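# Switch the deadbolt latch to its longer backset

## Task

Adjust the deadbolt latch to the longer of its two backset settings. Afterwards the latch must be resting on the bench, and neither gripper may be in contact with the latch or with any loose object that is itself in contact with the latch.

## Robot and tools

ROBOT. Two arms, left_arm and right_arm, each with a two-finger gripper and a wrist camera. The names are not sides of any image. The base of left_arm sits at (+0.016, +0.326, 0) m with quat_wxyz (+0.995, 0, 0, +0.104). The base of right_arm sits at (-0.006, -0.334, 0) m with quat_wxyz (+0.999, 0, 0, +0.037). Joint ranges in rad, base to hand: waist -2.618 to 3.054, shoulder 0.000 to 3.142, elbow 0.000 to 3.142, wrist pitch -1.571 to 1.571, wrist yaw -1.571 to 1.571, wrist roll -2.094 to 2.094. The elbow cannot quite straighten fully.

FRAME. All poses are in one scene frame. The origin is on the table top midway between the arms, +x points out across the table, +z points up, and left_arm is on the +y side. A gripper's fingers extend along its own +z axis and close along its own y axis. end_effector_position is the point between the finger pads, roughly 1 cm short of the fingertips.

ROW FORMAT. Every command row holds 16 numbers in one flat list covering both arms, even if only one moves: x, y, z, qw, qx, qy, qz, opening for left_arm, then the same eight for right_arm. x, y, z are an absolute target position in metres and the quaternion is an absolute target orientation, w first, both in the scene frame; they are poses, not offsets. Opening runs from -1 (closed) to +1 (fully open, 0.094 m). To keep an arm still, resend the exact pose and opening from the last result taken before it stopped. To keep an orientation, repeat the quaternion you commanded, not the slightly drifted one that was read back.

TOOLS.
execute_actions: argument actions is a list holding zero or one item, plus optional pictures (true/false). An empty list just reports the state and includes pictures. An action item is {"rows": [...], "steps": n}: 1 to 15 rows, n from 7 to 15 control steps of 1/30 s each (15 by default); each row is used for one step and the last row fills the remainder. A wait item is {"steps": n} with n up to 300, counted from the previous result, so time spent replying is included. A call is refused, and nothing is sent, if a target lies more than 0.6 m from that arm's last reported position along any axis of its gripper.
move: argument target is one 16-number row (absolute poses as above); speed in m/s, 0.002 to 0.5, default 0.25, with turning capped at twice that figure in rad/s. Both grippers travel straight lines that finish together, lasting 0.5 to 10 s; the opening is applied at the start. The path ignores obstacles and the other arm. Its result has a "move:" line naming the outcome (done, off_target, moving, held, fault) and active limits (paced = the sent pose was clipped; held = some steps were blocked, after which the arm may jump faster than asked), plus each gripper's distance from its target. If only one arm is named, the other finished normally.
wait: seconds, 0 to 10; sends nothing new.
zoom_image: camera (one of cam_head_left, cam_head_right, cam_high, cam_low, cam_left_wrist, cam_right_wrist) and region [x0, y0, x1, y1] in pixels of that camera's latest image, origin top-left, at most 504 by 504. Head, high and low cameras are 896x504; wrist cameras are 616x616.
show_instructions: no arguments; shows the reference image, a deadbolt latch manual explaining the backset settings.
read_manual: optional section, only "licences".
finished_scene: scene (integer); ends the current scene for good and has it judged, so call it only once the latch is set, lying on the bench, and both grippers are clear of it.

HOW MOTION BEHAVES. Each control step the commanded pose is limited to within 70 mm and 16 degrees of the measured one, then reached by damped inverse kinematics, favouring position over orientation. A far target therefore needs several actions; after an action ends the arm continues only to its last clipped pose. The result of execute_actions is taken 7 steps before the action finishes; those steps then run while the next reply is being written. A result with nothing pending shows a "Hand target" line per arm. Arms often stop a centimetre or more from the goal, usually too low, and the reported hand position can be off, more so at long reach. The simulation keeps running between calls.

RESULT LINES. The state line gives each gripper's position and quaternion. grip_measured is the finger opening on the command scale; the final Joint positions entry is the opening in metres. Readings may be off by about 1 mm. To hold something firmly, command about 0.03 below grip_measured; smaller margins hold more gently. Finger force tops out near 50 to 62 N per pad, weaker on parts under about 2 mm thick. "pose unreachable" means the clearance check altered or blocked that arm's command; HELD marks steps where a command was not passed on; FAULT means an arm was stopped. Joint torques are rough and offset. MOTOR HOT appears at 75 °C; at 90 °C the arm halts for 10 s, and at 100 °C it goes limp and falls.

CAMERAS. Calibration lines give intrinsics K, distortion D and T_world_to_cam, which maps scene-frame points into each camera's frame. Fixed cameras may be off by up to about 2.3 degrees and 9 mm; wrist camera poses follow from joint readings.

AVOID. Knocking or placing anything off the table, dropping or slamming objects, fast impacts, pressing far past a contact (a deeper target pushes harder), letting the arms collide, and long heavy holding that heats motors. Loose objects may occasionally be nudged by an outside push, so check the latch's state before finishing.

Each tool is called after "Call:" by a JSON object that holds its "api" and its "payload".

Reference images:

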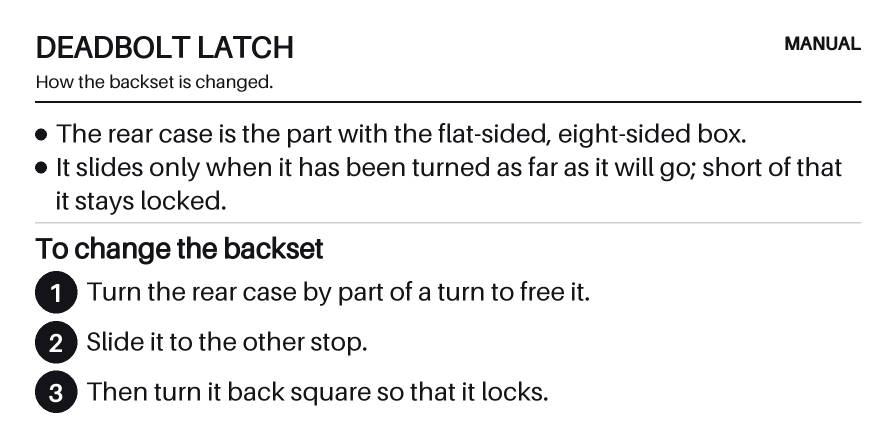

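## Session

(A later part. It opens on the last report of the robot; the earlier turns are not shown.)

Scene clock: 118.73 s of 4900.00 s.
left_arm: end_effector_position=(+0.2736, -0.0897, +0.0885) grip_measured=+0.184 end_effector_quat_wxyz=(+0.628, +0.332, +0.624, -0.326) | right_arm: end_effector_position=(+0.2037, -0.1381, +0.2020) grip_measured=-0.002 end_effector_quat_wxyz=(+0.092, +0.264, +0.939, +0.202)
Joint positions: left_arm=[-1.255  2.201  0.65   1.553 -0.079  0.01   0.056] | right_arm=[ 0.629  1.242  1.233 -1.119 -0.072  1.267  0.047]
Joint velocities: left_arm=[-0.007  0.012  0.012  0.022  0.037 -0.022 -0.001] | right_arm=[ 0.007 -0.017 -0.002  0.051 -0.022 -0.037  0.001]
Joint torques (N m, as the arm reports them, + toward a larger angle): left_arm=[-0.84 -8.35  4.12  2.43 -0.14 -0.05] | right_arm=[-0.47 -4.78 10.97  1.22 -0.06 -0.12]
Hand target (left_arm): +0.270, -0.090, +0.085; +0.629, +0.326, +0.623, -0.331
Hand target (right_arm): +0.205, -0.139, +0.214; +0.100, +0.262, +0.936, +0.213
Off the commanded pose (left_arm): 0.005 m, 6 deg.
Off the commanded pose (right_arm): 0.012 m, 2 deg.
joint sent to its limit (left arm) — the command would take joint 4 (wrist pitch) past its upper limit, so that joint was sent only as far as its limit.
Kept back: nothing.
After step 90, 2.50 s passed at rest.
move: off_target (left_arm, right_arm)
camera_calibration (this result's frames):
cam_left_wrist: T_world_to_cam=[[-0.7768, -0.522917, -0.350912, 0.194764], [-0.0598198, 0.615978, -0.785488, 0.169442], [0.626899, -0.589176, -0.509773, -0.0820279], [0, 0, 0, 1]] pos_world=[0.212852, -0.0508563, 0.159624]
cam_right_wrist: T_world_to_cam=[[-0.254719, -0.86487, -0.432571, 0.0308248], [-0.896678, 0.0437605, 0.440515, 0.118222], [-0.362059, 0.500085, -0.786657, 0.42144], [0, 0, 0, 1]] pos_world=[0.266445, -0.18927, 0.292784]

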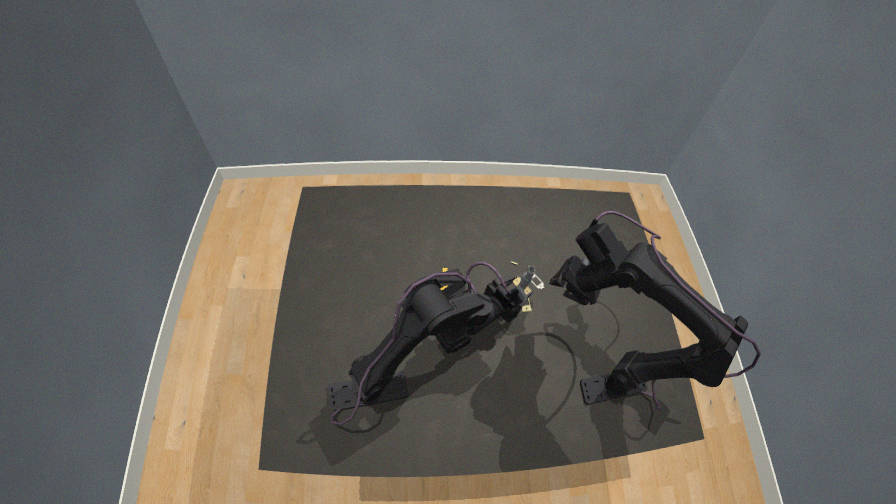

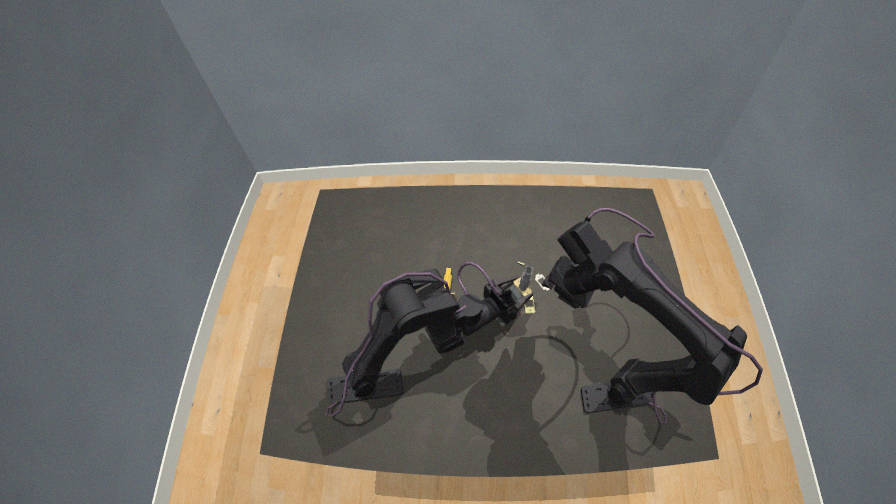

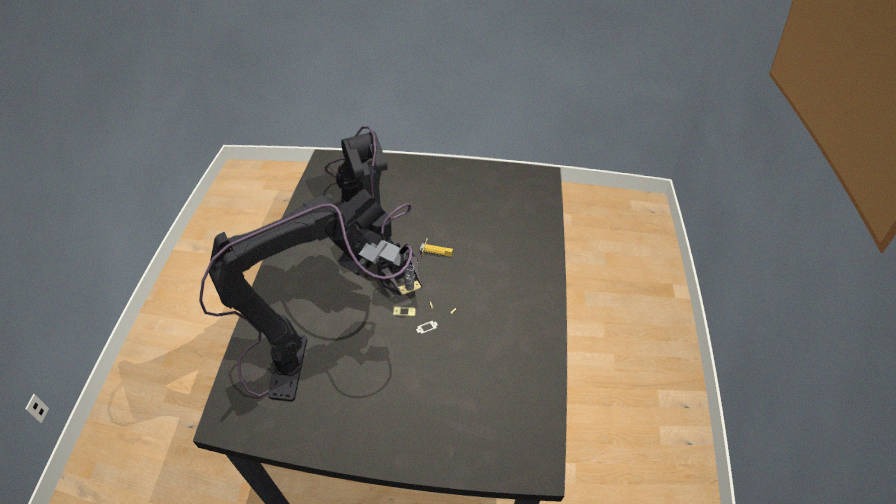

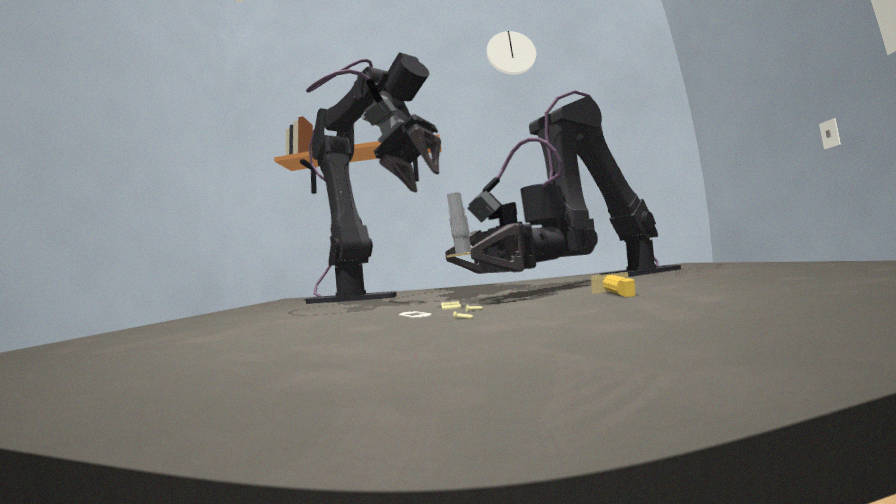

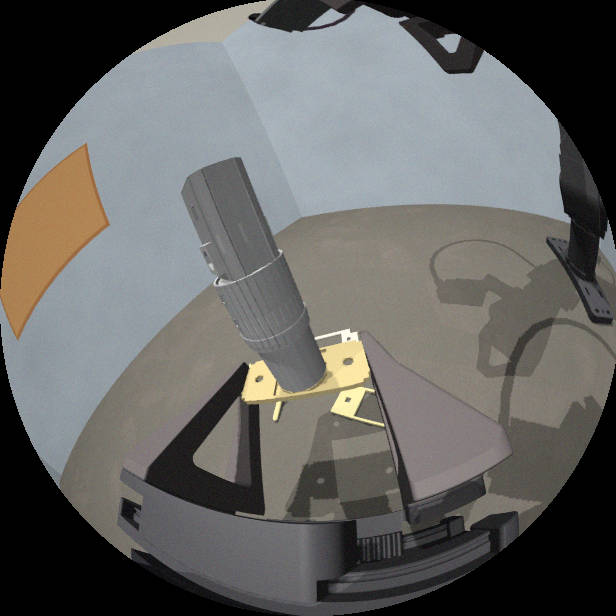

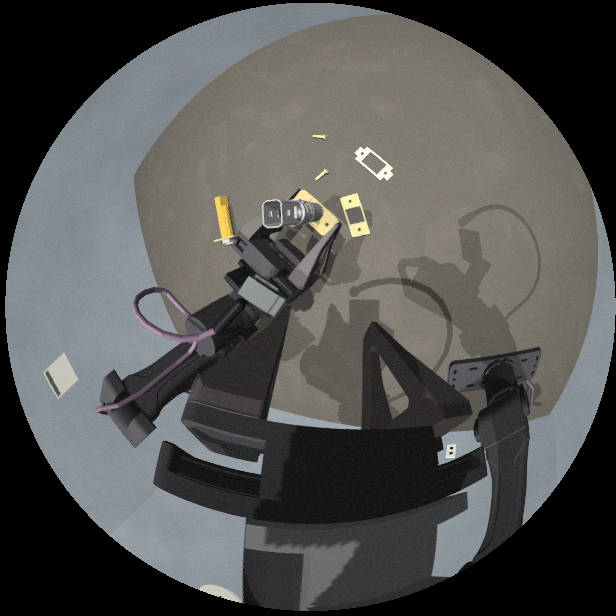

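Call:
{"api": "move", "payload": {"target": [0.27, -0.09, 0.085, 0.6576, 0.3115, 0.5921, -0.3460, 0.10, 0.273, -0.090, 0.215, 0.0, 0.2, 0.98, 0.0, 0.0], "speed": 0.12}}

Scene clock: 123.03 s of 4900.00 s.
left_arm: end_effector_position=(+0.2737, -0.0896, +0.0885) grip_measured=+0.184 end_effector_quat_wxyz=(+0.628, +0.331, +0.624, -0.326) | right_arm: end_effector_position=(+0.2720, -0.0929, +0.2128) grip_measured=-0.002 end_effector_quat_wxyz=(+0.032, +0.210, +0.976, +0.056)
Joint positions: left_arm=[-1.255  2.201  0.65   1.553 -0.081  0.008  0.056] | right_arm=[ 0.629  1.881  2.002 -1.566 -0.018  1.127  0.047]
Joint velocities: left_arm=[-0.007  0.007 -0.007  0.022 -0.022  0.022  0.   ] | right_arm=[-0.002  0.012 -0.022  0.007  0.022 -0.051 -0.   ]
Joint torques (N m, as the arm reports them, + toward a larger angle): left_arm=[-0.81 -8.45  3.97  2.44 -0.13 -0.06] | right_arm=[ 0.58 -8.23 10.57  0.58  0.15 -0.06]
Hand target (left_arm): +0.270, -0.090, +0.085; +0.629, +0.327, +0.623, -0.330
Hand target (right_arm): +0.273, -0.091, +0.217; +0.039, +0.202, +0.977, +0.054
Off the commanded pose (left_arm): 0.005 m, 6 deg.
Off the commanded pose (right_arm): 0.004 m, 7 deg.
joint sent to its limit (left arm) — the command would take joint 4 (wrist pitch) past its upper limit, so that joint was sent only as far as its limit.
joint sent to its limit (right arm) — the command would take joint 4 (wrist pitch) past its lower limit, so that joint was sent only as far as its limit.
Kept back: nothing.
move: off_target (left_arm, right_arm)
camera_calibration (this result's frames):
cam_left_wrist: T_world_to_cam=[[-0.776663, -0.524554, -0.348765, 0.194534], [-0.0622393, 0.614863, -0.786174, 0.170014], [0.626834, -0.588886, -0.510189, -0.0819673], [0, 0, 0, 1]] pos_world=[0.213049, -0.0507613, 0.159688]
cam_right_wrist: T_world_to_cam=[[-0.194863, -0.97035, -0.143, 0.00424641], [-0.813469, 0.0784304, 0.576295, 0.124425], [-0.547993, 0.228625, -0.804633, 0.461285], [0, 0, 0, 1]] pos_world=[0.354824, -0.1111, 0.300067]

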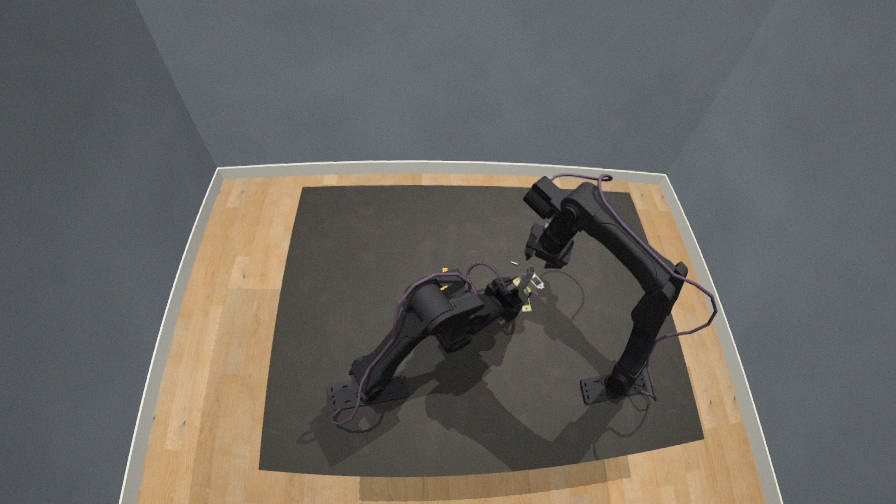

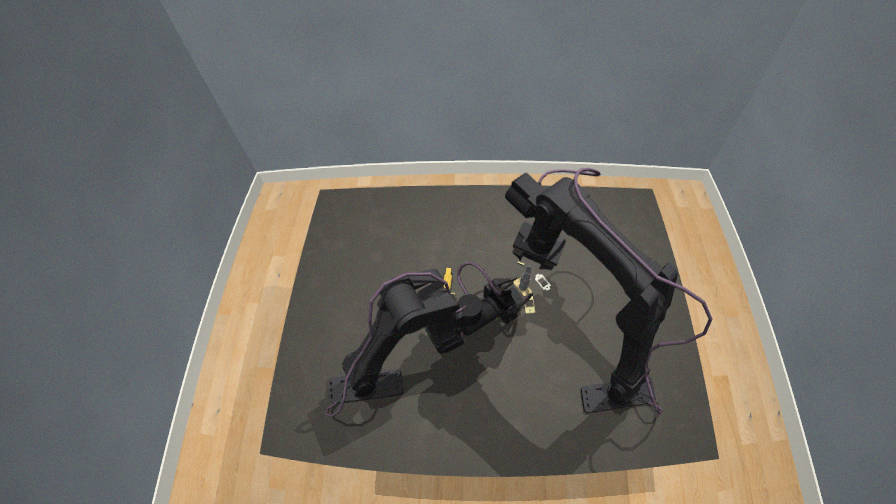

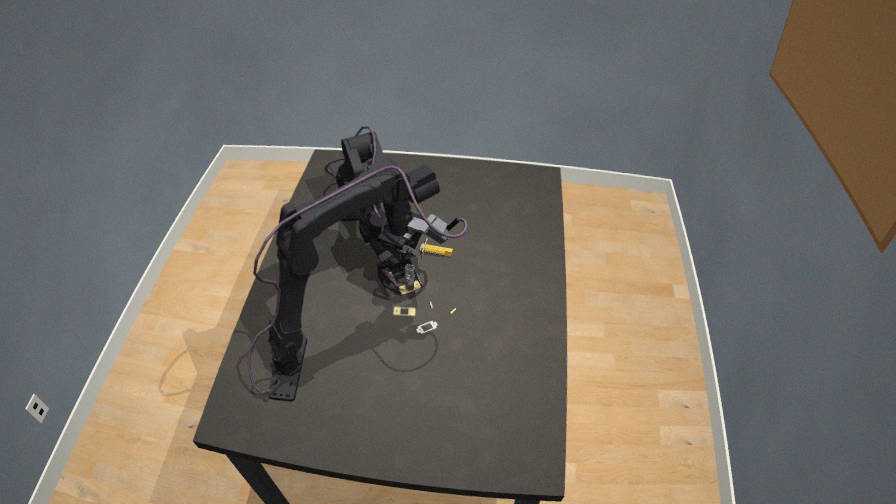

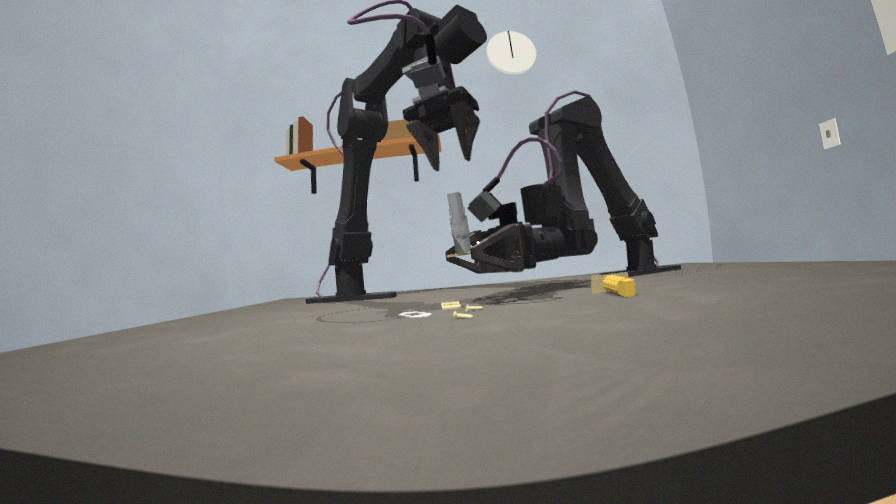

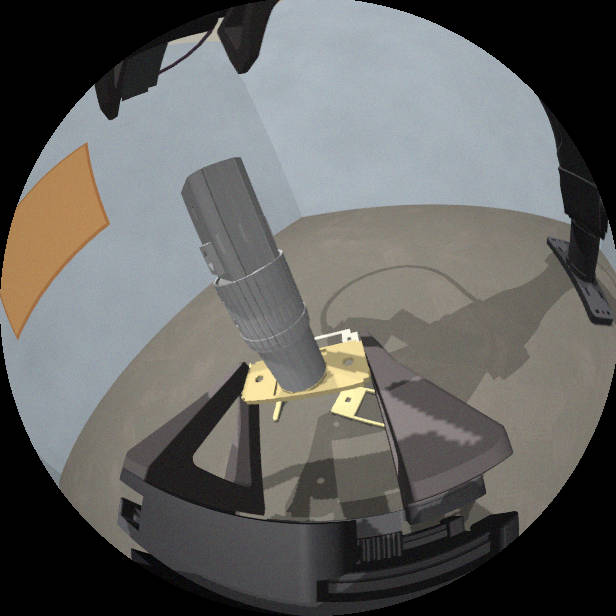

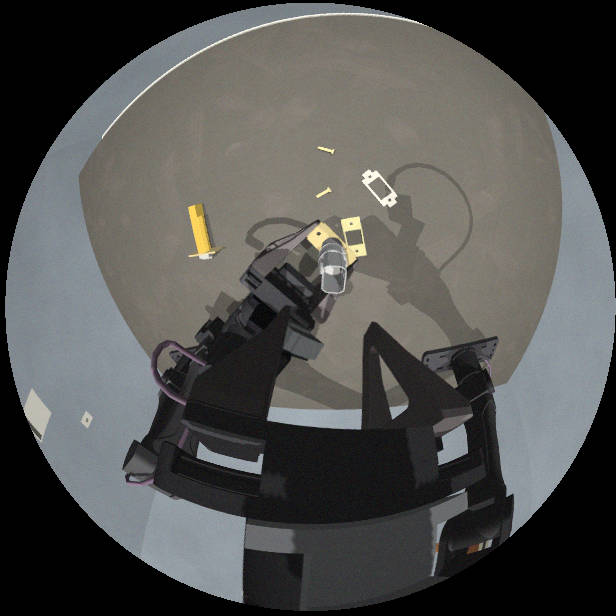

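Call:
{"api": "move", "payload": {"target": [0.27, -0.09, 0.085, 0.6576, 0.3115, 0.5921, -0.3460, 0.10, 0.273, -0.090, 0.147, 0.0, 0.2, 0.98, 0.0, 0.0], "speed": 0.06}}

Scene clock: 124.73 s of 4900.00 s.
left_arm: end_effector_position=(+0.2737, -0.0896, +0.0885) grip_measured=+0.184 end_effector_quat_wxyz=(+0.628, +0.331, +0.624, -0.326) | right_arm: end_effector_position=(+0.2741, -0.0895, +0.1544) grip_measured=-0.002 end_effector_quat_wxyz=(-0.001, +0.207, +0.978, +0.010)
Joint positions: left_arm=[-1.255  2.201  0.65   1.553 -0.081  0.008  0.056] | right_arm=[ 0.634  1.956  1.873 -1.474 -0.014  1.124  0.047]
Joint velocities: left_arm=[ 0.007 -0.007 -0.017  0.095 -0.037 -0.037  0.001] | right_arm=[-0.002 -0.012  0.002  0.051  0.007 -0.007 -0.   ]
Joint torques (N m, as the arm reports them, + toward a larger angle): left_arm=[-0.74 -8.49  4.    2.44 -0.15 -0.07] | right_arm=[ 0.58 -9.46  6.11  0.55  0.13 -0.06]
Hand target (left_arm): +0.270, -0.090, +0.085; +0.629, +0.327, +0.623, -0.330
Hand target (right_arm): +0.273, -0.090, +0.148; -0.000, +0.201, +0.980, -0.000
Off the commanded pose (left_arm): 0.005 m, 6 deg.
Off the commanded pose (right_arm): 0.007 m, 1 deg.
joint sent to its limit (left arm) — the command would take joint 4 (wrist pitch) past its upper limit, so that joint was sent only as far as its limit.
Kept back: nothing.
move: off_target (left_arm)
camera_calibration (this result's frames):
cam_left_wrist: T_world_to_cam=[[-0.776663, -0.524554, -0.348765, 0.194534], [-0.0622393, 0.614863, -0.786174, 0.170014], [0.626834, -0.588886, -0.510189, -0.0819673], [0, 0, 0, 1]] pos_world=[0.213049, -0.0507613, 0.159688]
cam_right_wrist: T_world_to_cam=[[-0.195825, -0.979235, -0.0524447, -0.0148824], [-0.763971, 0.11881, 0.634218, 0.140676], [-0.614818, 0.164262, -0.771373, 0.422072], [0, 0, 0, 1]] pos_world=[0.364055, -0.100617, 0.235575]

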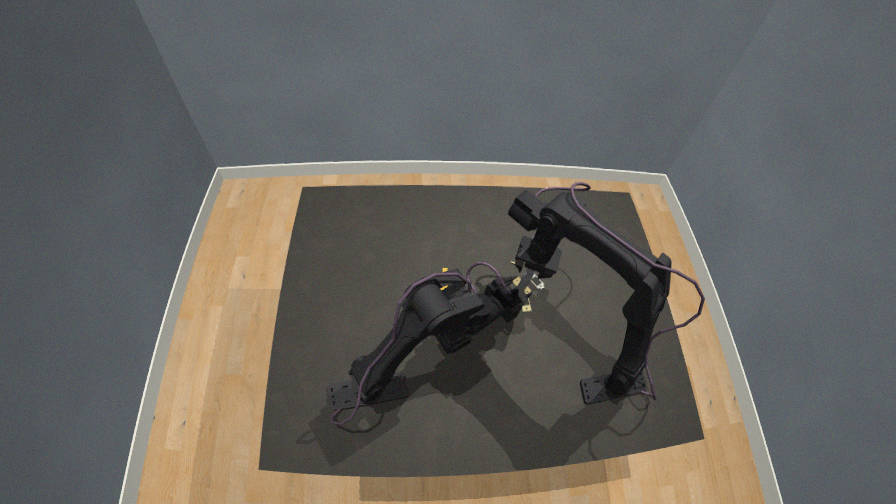

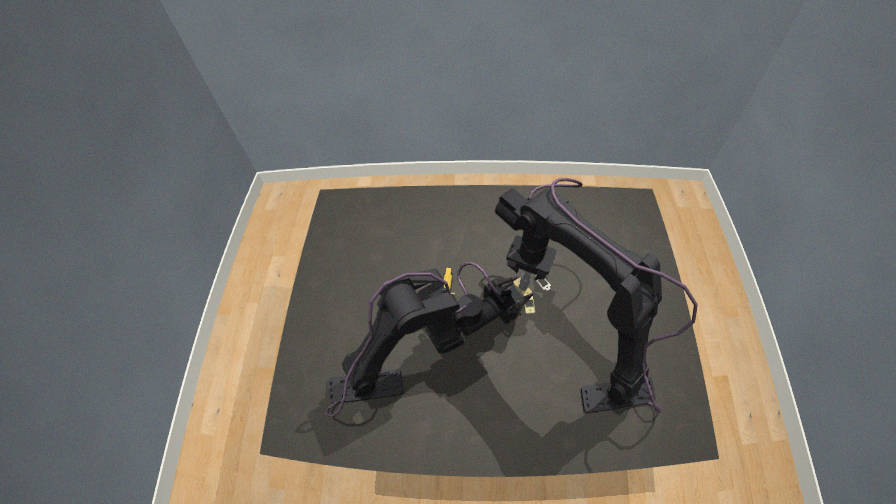

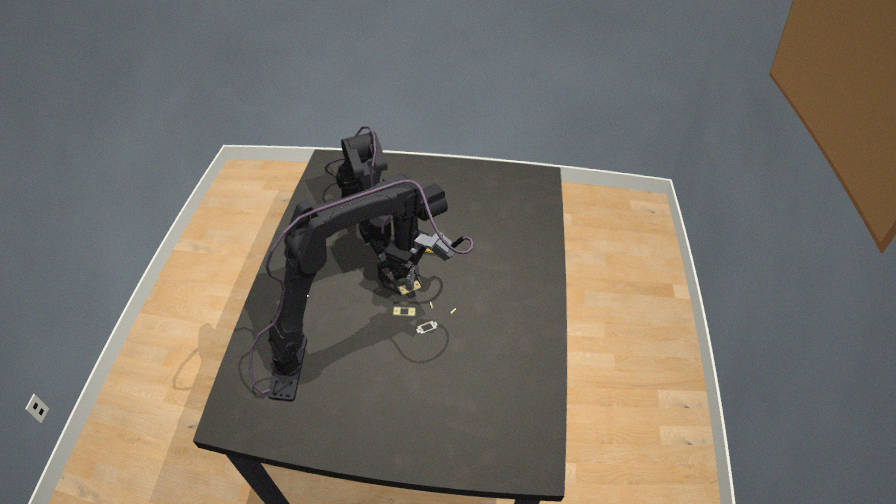

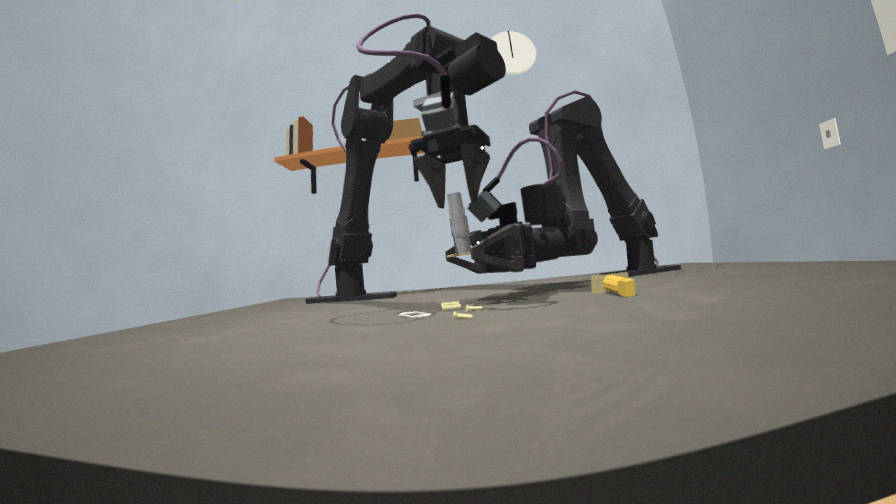

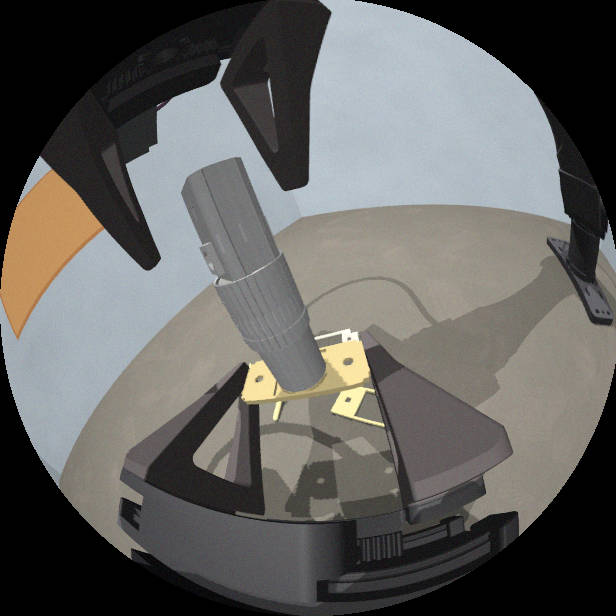

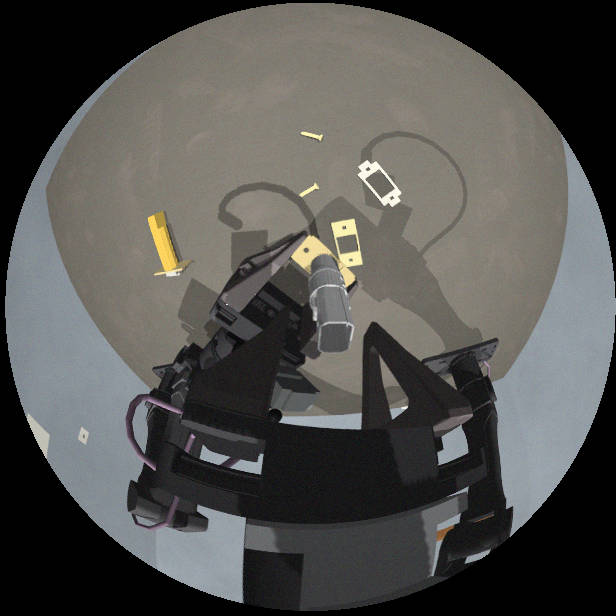

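Call:
{"api": "move", "payload": {"target": [0.27, -0.09, 0.085, 0.6576, 0.3115, 0.5921, -0.3460, 0.10, 0.273, -0.090, 0.131, 0.0, 0.2, 0.98, 0.0, 0.0], "speed": 0.05}}

Scene clock: 126.50 s of 4900.00 s.
left_arm: end_effector_position=(+0.2737, -0.0896, +0.0885) grip_measured=+0.184 end_effector_quat_wxyz=(+0.628, +0.331, +0.624, -0.326) | right_arm: end_effector_position=(+0.2747, -0.0892, +0.1361) grip_measured=-0.002 end_effector_quat_wxyz=(-0.003, +0.207, +0.978, +0.007)
Joint positions: left_arm=[-1.255  2.201  0.65   1.553 -0.081  0.008  0.056] | right_arm=[ 0.634  1.956  1.8   -1.407 -0.013  1.124  0.047]
Joint velocities: left_arm=[-0.012 -0.017 -0.022  0.022  0.022 -0.051 -0.001] | right_arm=[ 0.002  0.017 -0.022  0.081  0.037 -0.022  0.   ]
Joint torques (N m, as the arm reports them, + toward a larger angle): left_arm=[-0.77 -8.46  4.04  2.44 -0.13 -0.06] | right_arm=[  0.56 -10.08   6.03   0.54   0.15  -0.06]
Hand target (left_arm): +0.270, -0.090, +0.085; +0.629, +0.327, +0.623, -0.330
Hand target (right_arm): +0.273, -0.090, +0.131; -0.000, +0.200, +0.980, -0.000
Off the commanded pose (left_arm): 0.005 m, 6 deg.
Off the commanded pose (right_arm): 0.005 m, 1 deg.
joint sent to its limit (left arm) — the command would take joint 4 (wrist pitch) past its upper limit, so that joint was sent only as far as its limit.
Kept back: nothing.
move: off_target (left_arm)
camera_calibration (this result's frames):
cam_left_wrist: T_world_to_cam=[[-0.776663, -0.524554, -0.348765, 0.194534], [-0.0622393, 0.614863, -0.786174, 0.170014], [0.626834, -0.588886, -0.510189, -0.0819673], [0, 0, 0, 1]] pos_world=[0.213049, -0.0507613, 0.159688]
cam_right_wrist: T_world_to_cam=[[-0.195306, -0.979621, -0.0468851, -0.016387], [-0.761251, 0.121282, 0.637014, 0.151731], [-0.618346, 0.160104, -0.769425, 0.408608], [0, 0, 0, 1]] pos_world=[0.364966, -0.0998748, 0.21697]

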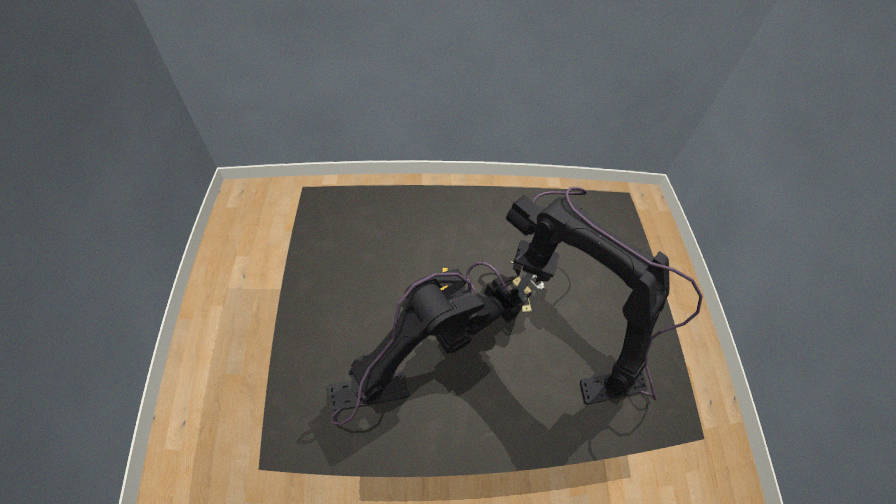

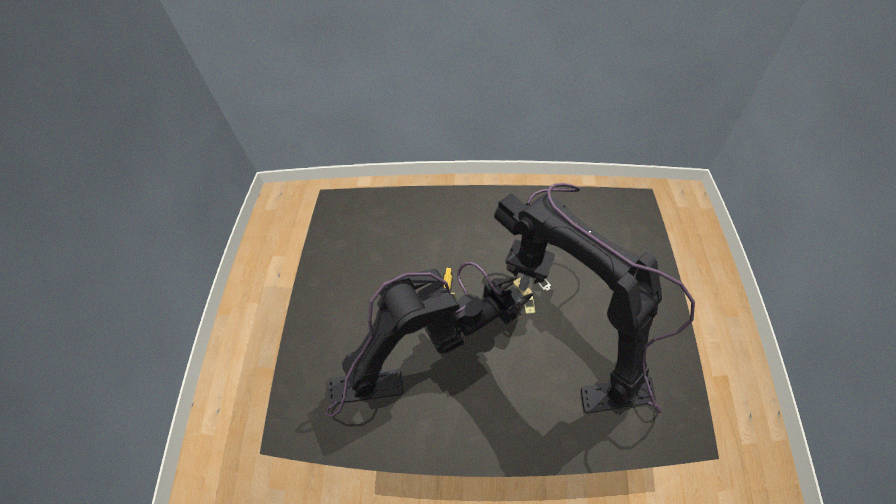

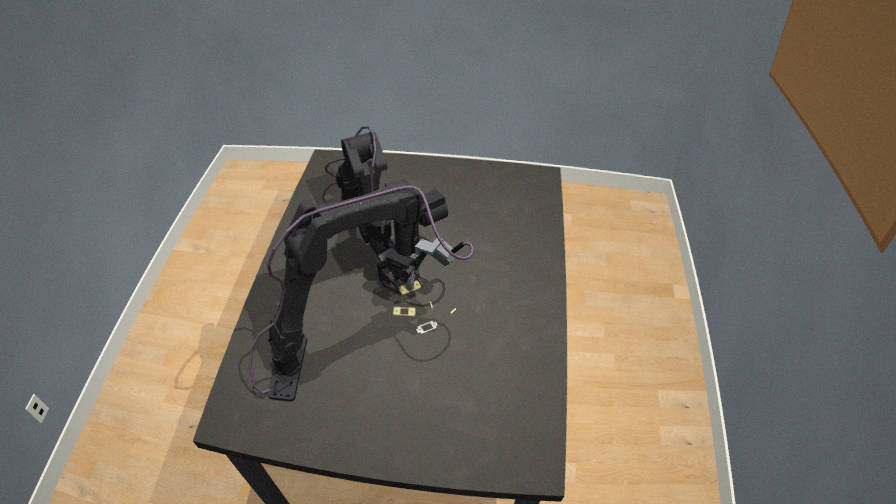

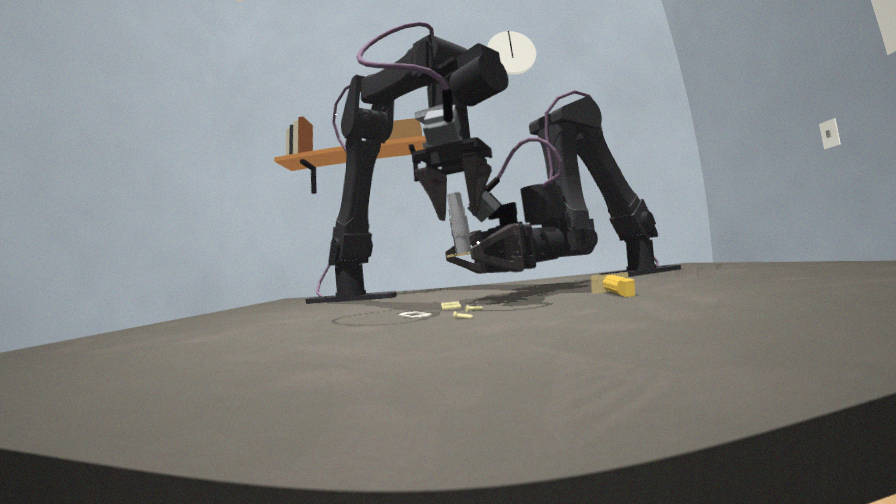

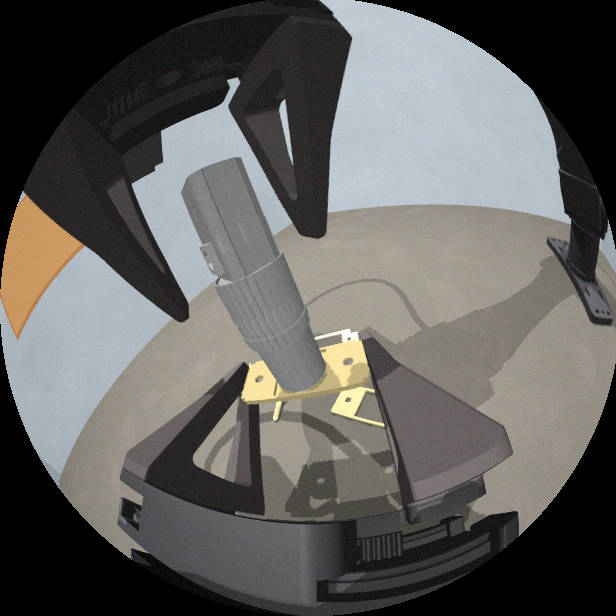

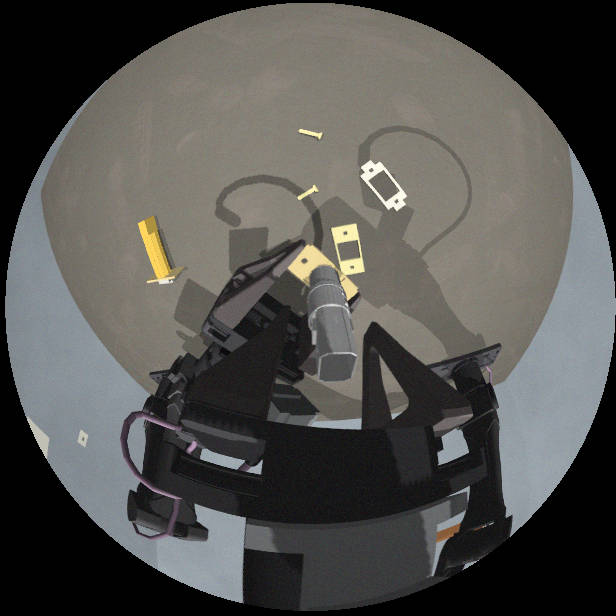

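Call:
{"api": "execute_actions", "payload": {"actions": [{"rows": [[0.27, -0.09, 0.085, 0.6576, 0.3115, 0.5921, -0.3460, 0.10, 0.273, -0.090, 0.131, 0.0, 0.2, 0.98, 0.0, -0.75]], "steps": 15}], "pictures": true}}

Scene clock: 126.97 s of 4900.00 s.
left_arm: end_effector_position=(+0.2739, -0.0892, +0.0881) grip_measured=+0.184 end_effector_quat_wxyz=(+0.629, +0.329, +0.624, -0.327) | right_arm: end_effector_position=(+0.2753, -0.0888, +0.1361) grip_measured=-0.545 end_effector_quat_wxyz=(-0.002, +0.206, +0.979, +0.008)
Joint positions: left_arm=[-1.255  2.207  0.65   1.562 -0.083  0.007  0.056] | right_arm=[ 0.634  1.956  1.8   -1.404 -0.012  1.122  0.021]
Joint velocities: left_arm=[-0.002 -0.007 -0.017  0.022  0.007  0.022 -0.   ] | right_arm=[ 0.002 -0.027 -0.002 -0.022  0.037 -0.051  0.   ]
Joint torques (N m, as the arm reports them, + toward a larger angle): left_arm=[-0.8  -8.96  4.    2.32 -0.13 -0.05] | right_arm=[ 0.52 -9.98  6.1   0.55  0.15 -0.04]
joint sent to its limit (left arm) — the command would take joint 4 (wrist pitch) past its upper limit, so that joint was sent only as far as its limit.
Steps of this call (steps 1 to 6: nothing new was sent; steps 7 to 14: the first 8 steps of this action). Readings (end_effector_position):
7: left_arm (+0.2737, -0.0896, +0.0885) | right_arm (+0.2752, -0.0888, +0.1361)
8: left_arm (+0.2737, -0.0896, +0.0885) | right_arm (+0.2752, -0.0888, +0.1361)
10: left_arm (+0.2739, -0.0893, +0.0882) | right_arm (+0.2753, -0.0888, +0.1361)
14: the state above
camera_calibration (this result's frames):
cam_left_wrist: T_world_to_cam=[[-0.775174, -0.527146, -0.34817, 0.19403], [-0.0623089, 0.61223, -0.788221, 0.169453], [0.628667, -0.589314, -0.507431, -0.0828726], [0, 0, 0, 1]] pos_world=[0.213065, -0.0503004, 0.15907]
cam_right_wrist: T_world_to_cam=[[-0.193682, -0.979849, -0.0488136, -0.0160801], [-0.76324, 0.119231, 0.635019, 0.152823], [-0.616403, 0.160248, -0.770953, 0.408646], [0, 0, 0, 1]] pos_world=[0.365417, -0.099462, 0.217216]

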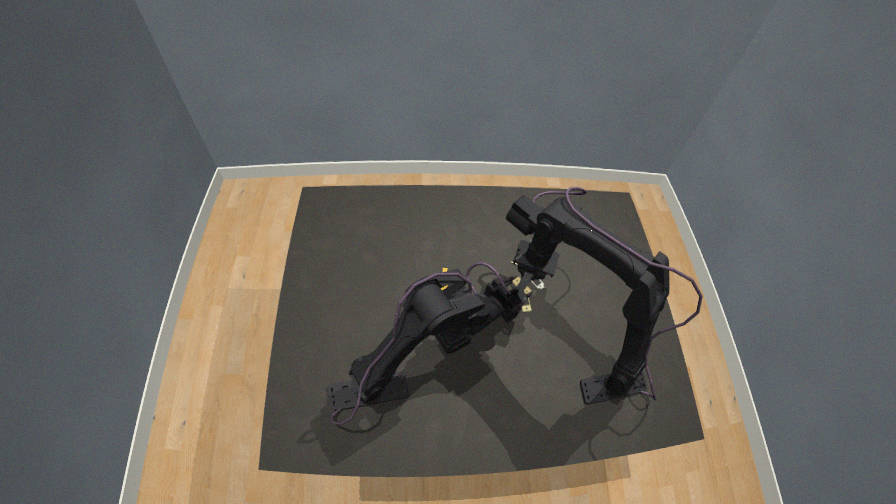

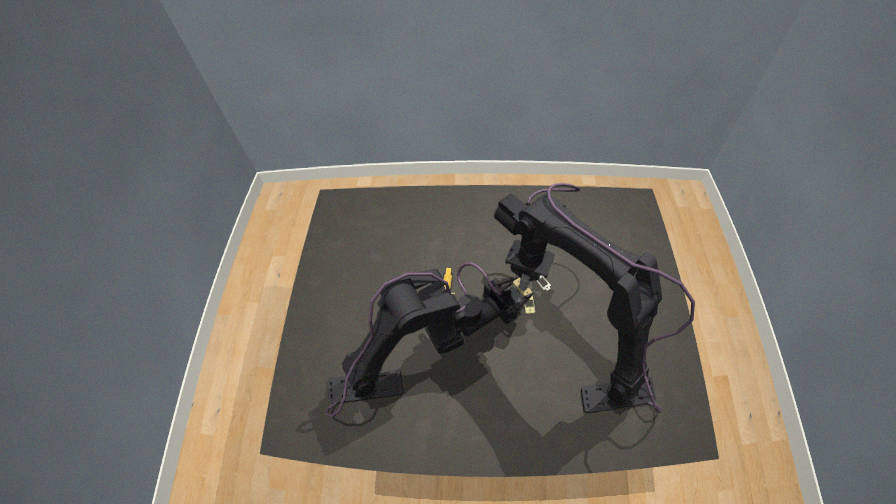

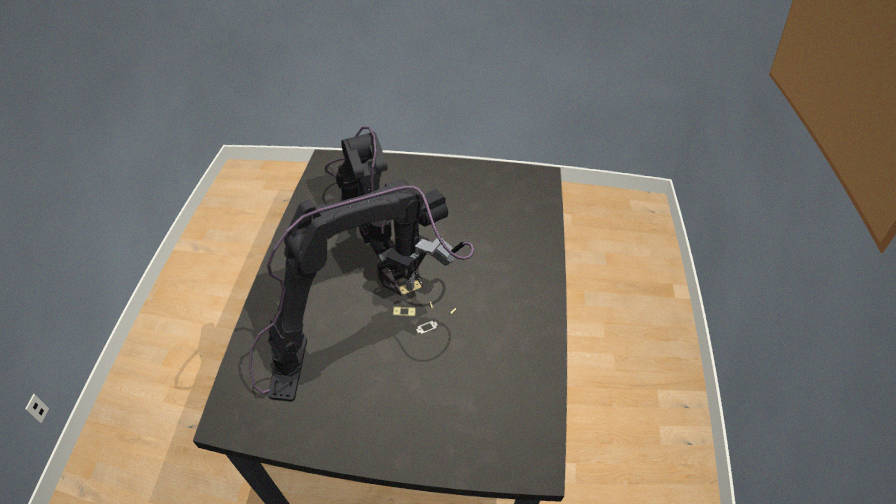

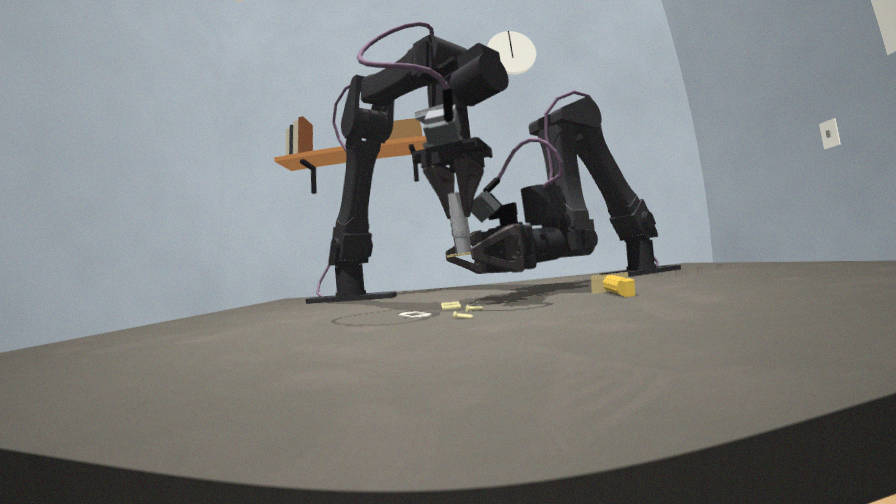

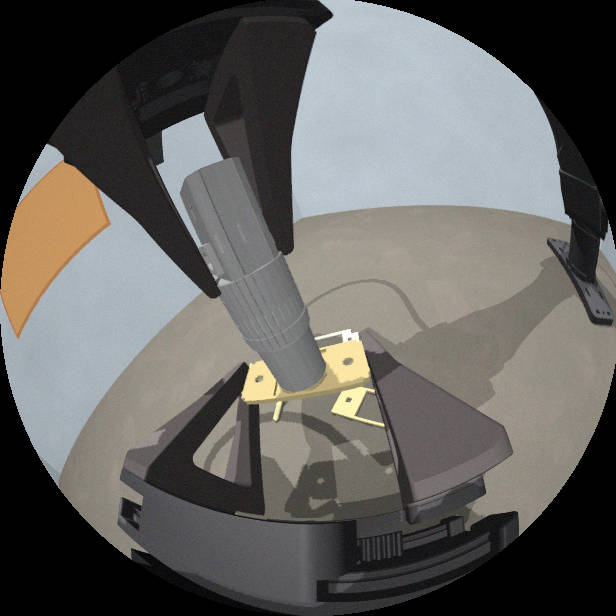

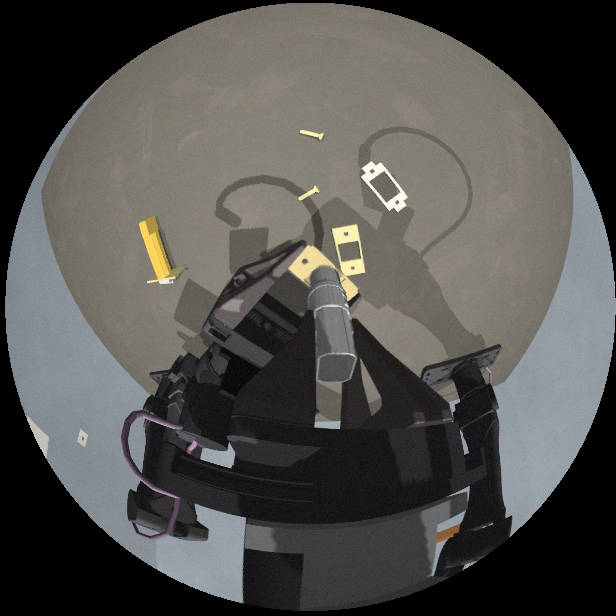

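Call:
{"api": "execute_actions", "payload": {"actions": [{"steps": 10}]}}

Scene clock: 127.30 s of 4900.00 s.
left_arm: end_effector_position=(+0.2739, -0.0892, +0.0881) grip_measured=+0.184 end_effector_quat_wxyz=(+0.629, +0.329, +0.624, -0.327) | right_arm: end_effector_position=(+0.2753, -0.0888, +0.1361) grip_measured=-0.545 end_effector_quat_wxyz=(-0.002, +0.206, +0.979, +0.008)
Joint positions: left_arm=[-1.255  2.207  0.65   1.563 -0.083  0.007  0.056] | right_arm=[ 0.634  1.956  1.8   -1.404 -0.012  1.122  0.021]
Joint velocities: left_arm=[-0.002 -0.002  0.002 -0.007 -0.11  -0.022  0.001] | right_arm=[-0.012  0.002  0.012 -0.066 -0.022  0.007 -0.   ]
Joint torques (N m, as the arm reports them, + toward a larger angle): left_arm=[-0.8  -8.98  4.    2.34 -0.12 -0.05] | right_arm=[ 0.52 -9.98  5.96  0.56  0.14 -0.06]
Hand target (left_arm): +0.270, -0.090, +0.085; +0.629, +0.327, +0.623, -0.330
Hand target (right_arm): +0.273, -0.090, +0.131; -0.000, +0.200, +0.980, -0.000
Off the commanded pose (left_arm): 0.005 m, 6 deg.
Off the commanded pose (right_arm): 0.006 m, 1 deg.
joint sent to its limit (left arm) — the command would take joint 4 (wrist pitch) past its upper limit, so that joint was sent only as far as its limit.
Kept back: nothing.
Steps of this call (steps 1 to 7: the last 7 steps of your previous action; steps 8 to 10: nothing new was sent). Readings (end_effector_position):
1: left_arm (+0.2739, -0.0892, +0.0882) | right_arm (+0.2753, -0.0888, +0.1361)
2: left_arm (+0.2739, -0.0892, +0.0880) | right_arm (+0.2753, -0.0888, +0.1361)
4: left_arm (+0.2739, -0.0892, +0.0881) | right_arm (+0.2753, -0.0888, +0.1361)
8: left_arm (+0.2739, -0.0892, +0.0881) | right_arm (+0.2753, -0.0888, +0.1361)
10: the state above

Call:
{"api": "execute_actions", "payload": {"actions": [{"rows": [[0.27, -0.09, 0.085, 0.6576, 0.3115, 0.5921, -0.3460, 0.10, 0.273, -0.090, 0.133, 0.0, 0.2679, 0.9637, 0.0, -0.75]], "steps": 15}]}}

Call:
{"api": "execute_actions", "payload": {"actions": [{"steps": 15}]}}

Scene clock: 128.10 s of 4900.00 s.
left_arm: end_effector_position=(+0.2733, -0.0896, +0.0881) grip_measured=+0.184 end_effector_quat_wxyz=(+0.629, +0.330, +0.623, -0.328) | right_arm: end_effector_position=(+0.2744, -0.0884, +0.1361) grip_measured=-0.545 end_effector_quat_wxyz=(-0.002, +0.242, +0.970, +0.007)
Joint positions: left_arm=[-1.255  2.207  0.65   1.563 -0.079  0.007  0.056] | right_arm=[ 0.637  1.956  1.8   -1.406 -0.011  1.199  0.021]
Joint velocities: left_arm=[ 0.002  0.007 -0.022 -0.022 -0.007 -0.037  0.   ] | right_arm=[-0.012  0.022  0.002  0.066 -0.022  0.037 -0.001]
Joint torques (N m, as the arm reports them, + toward a larger angle): left_arm=[-0.73 -8.98  4.04  2.36 -0.18 -0.04] | right_arm=[  0.24 -10.01   6.71   0.51   0.14   0.32]
joint sent to its limit (left arm) — the command would take joint 4 (wrist pitch) past its upper limit, so that joint was sent only as far as its limit.
Steps of this call (steps 1 to 16: nothing new was sent; steps 17 to 24: the first 8 steps of this action). Readings (end_effector_position):
17: left_arm (+0.2739, -0.0892, +0.0881) | right_arm (+0.2753, -0.0888, +0.1361)
18: left_arm (+0.2739, -0.0892, +0.0881) | right_arm (+0.2753, -0.0888, +0.1361)
20: left_arm (+0.2737, -0.0893, +0.0881) | right_arm (+0.2751, -0.0886, +0.1361)
24: the state above

Scene clock: 128.60 s of 4900.00 s.
left_arm: end_effector_position=(+0.2728, -0.0900, +0.0881) grip_measured=+0.184 end_effector_quat_wxyz=(+0.628, +0.330, +0.623, -0.330) | right_arm: end_effector_position=(+0.2742, -0.0886, +0.1361) grip_measured=-0.545 end_effector_quat_wxyz=(-0.002, +0.247, +0.969, +0.006)
Joint positions: left_arm=[-1.255  2.207  0.65   1.563 -0.076  0.004  0.056] | right_arm=[ 0.637  1.956  1.8   -1.407 -0.011  1.209  0.021]
Joint velocities: left_arm=[-0.012  0.012 -0.002 -0.007  0.037 -0.007  0.   ] | right_arm=[-0.017 -0.032  0.027 -0.007  0.022 -0.007  0.001]
Joint torques (N m, as the arm reports them, + toward a larger angle): left_arm=[-0.8  -8.96  4.    2.34 -0.19 -0.02] | right_arm=[ 0.33 -9.93  6.78  0.5   0.11  0.39]
Hand target (left_arm): +0.270, -0.090, +0.085; +0.629, +0.327, +0.623, -0.330
Hand target (right_arm): +0.273, -0.090, +0.133; -0.000, +0.267, +0.964, +0.000
Off the commanded pose (left_arm): 0.004 m, 6 deg.
Off the commanded pose (right_arm): 0.004 m, 3 deg.
joint sent to its limit (left arm) — the command would take joint 4 (wrist pitch) past its upper limit, so that joint was sent only as far as its limit.
Kept back: nothing.
Steps of this call (steps 1 to 7: the last 7 steps of your previous action; steps 8 to 15: nothing new was sent). Readings (end_effector_position):
1: left_arm (+0.2732, -0.0897, +0.0881) | right_arm (+0.2744, -0.0884, +0.1361)
2: left_arm (+0.2732, -0.0897, +0.0881) | right_arm (+0.2744, -0.0884, +0.1361)
4: left_arm (+0.2731, -0.0898, +0.0881) | right_arm (+0.2743, -0.0884, +0.1361)
8: left_arm (+0.2729, -0.0899, +0.0881) | right_arm (+0.2743, -0.0885, +0.1361)
15: the state above


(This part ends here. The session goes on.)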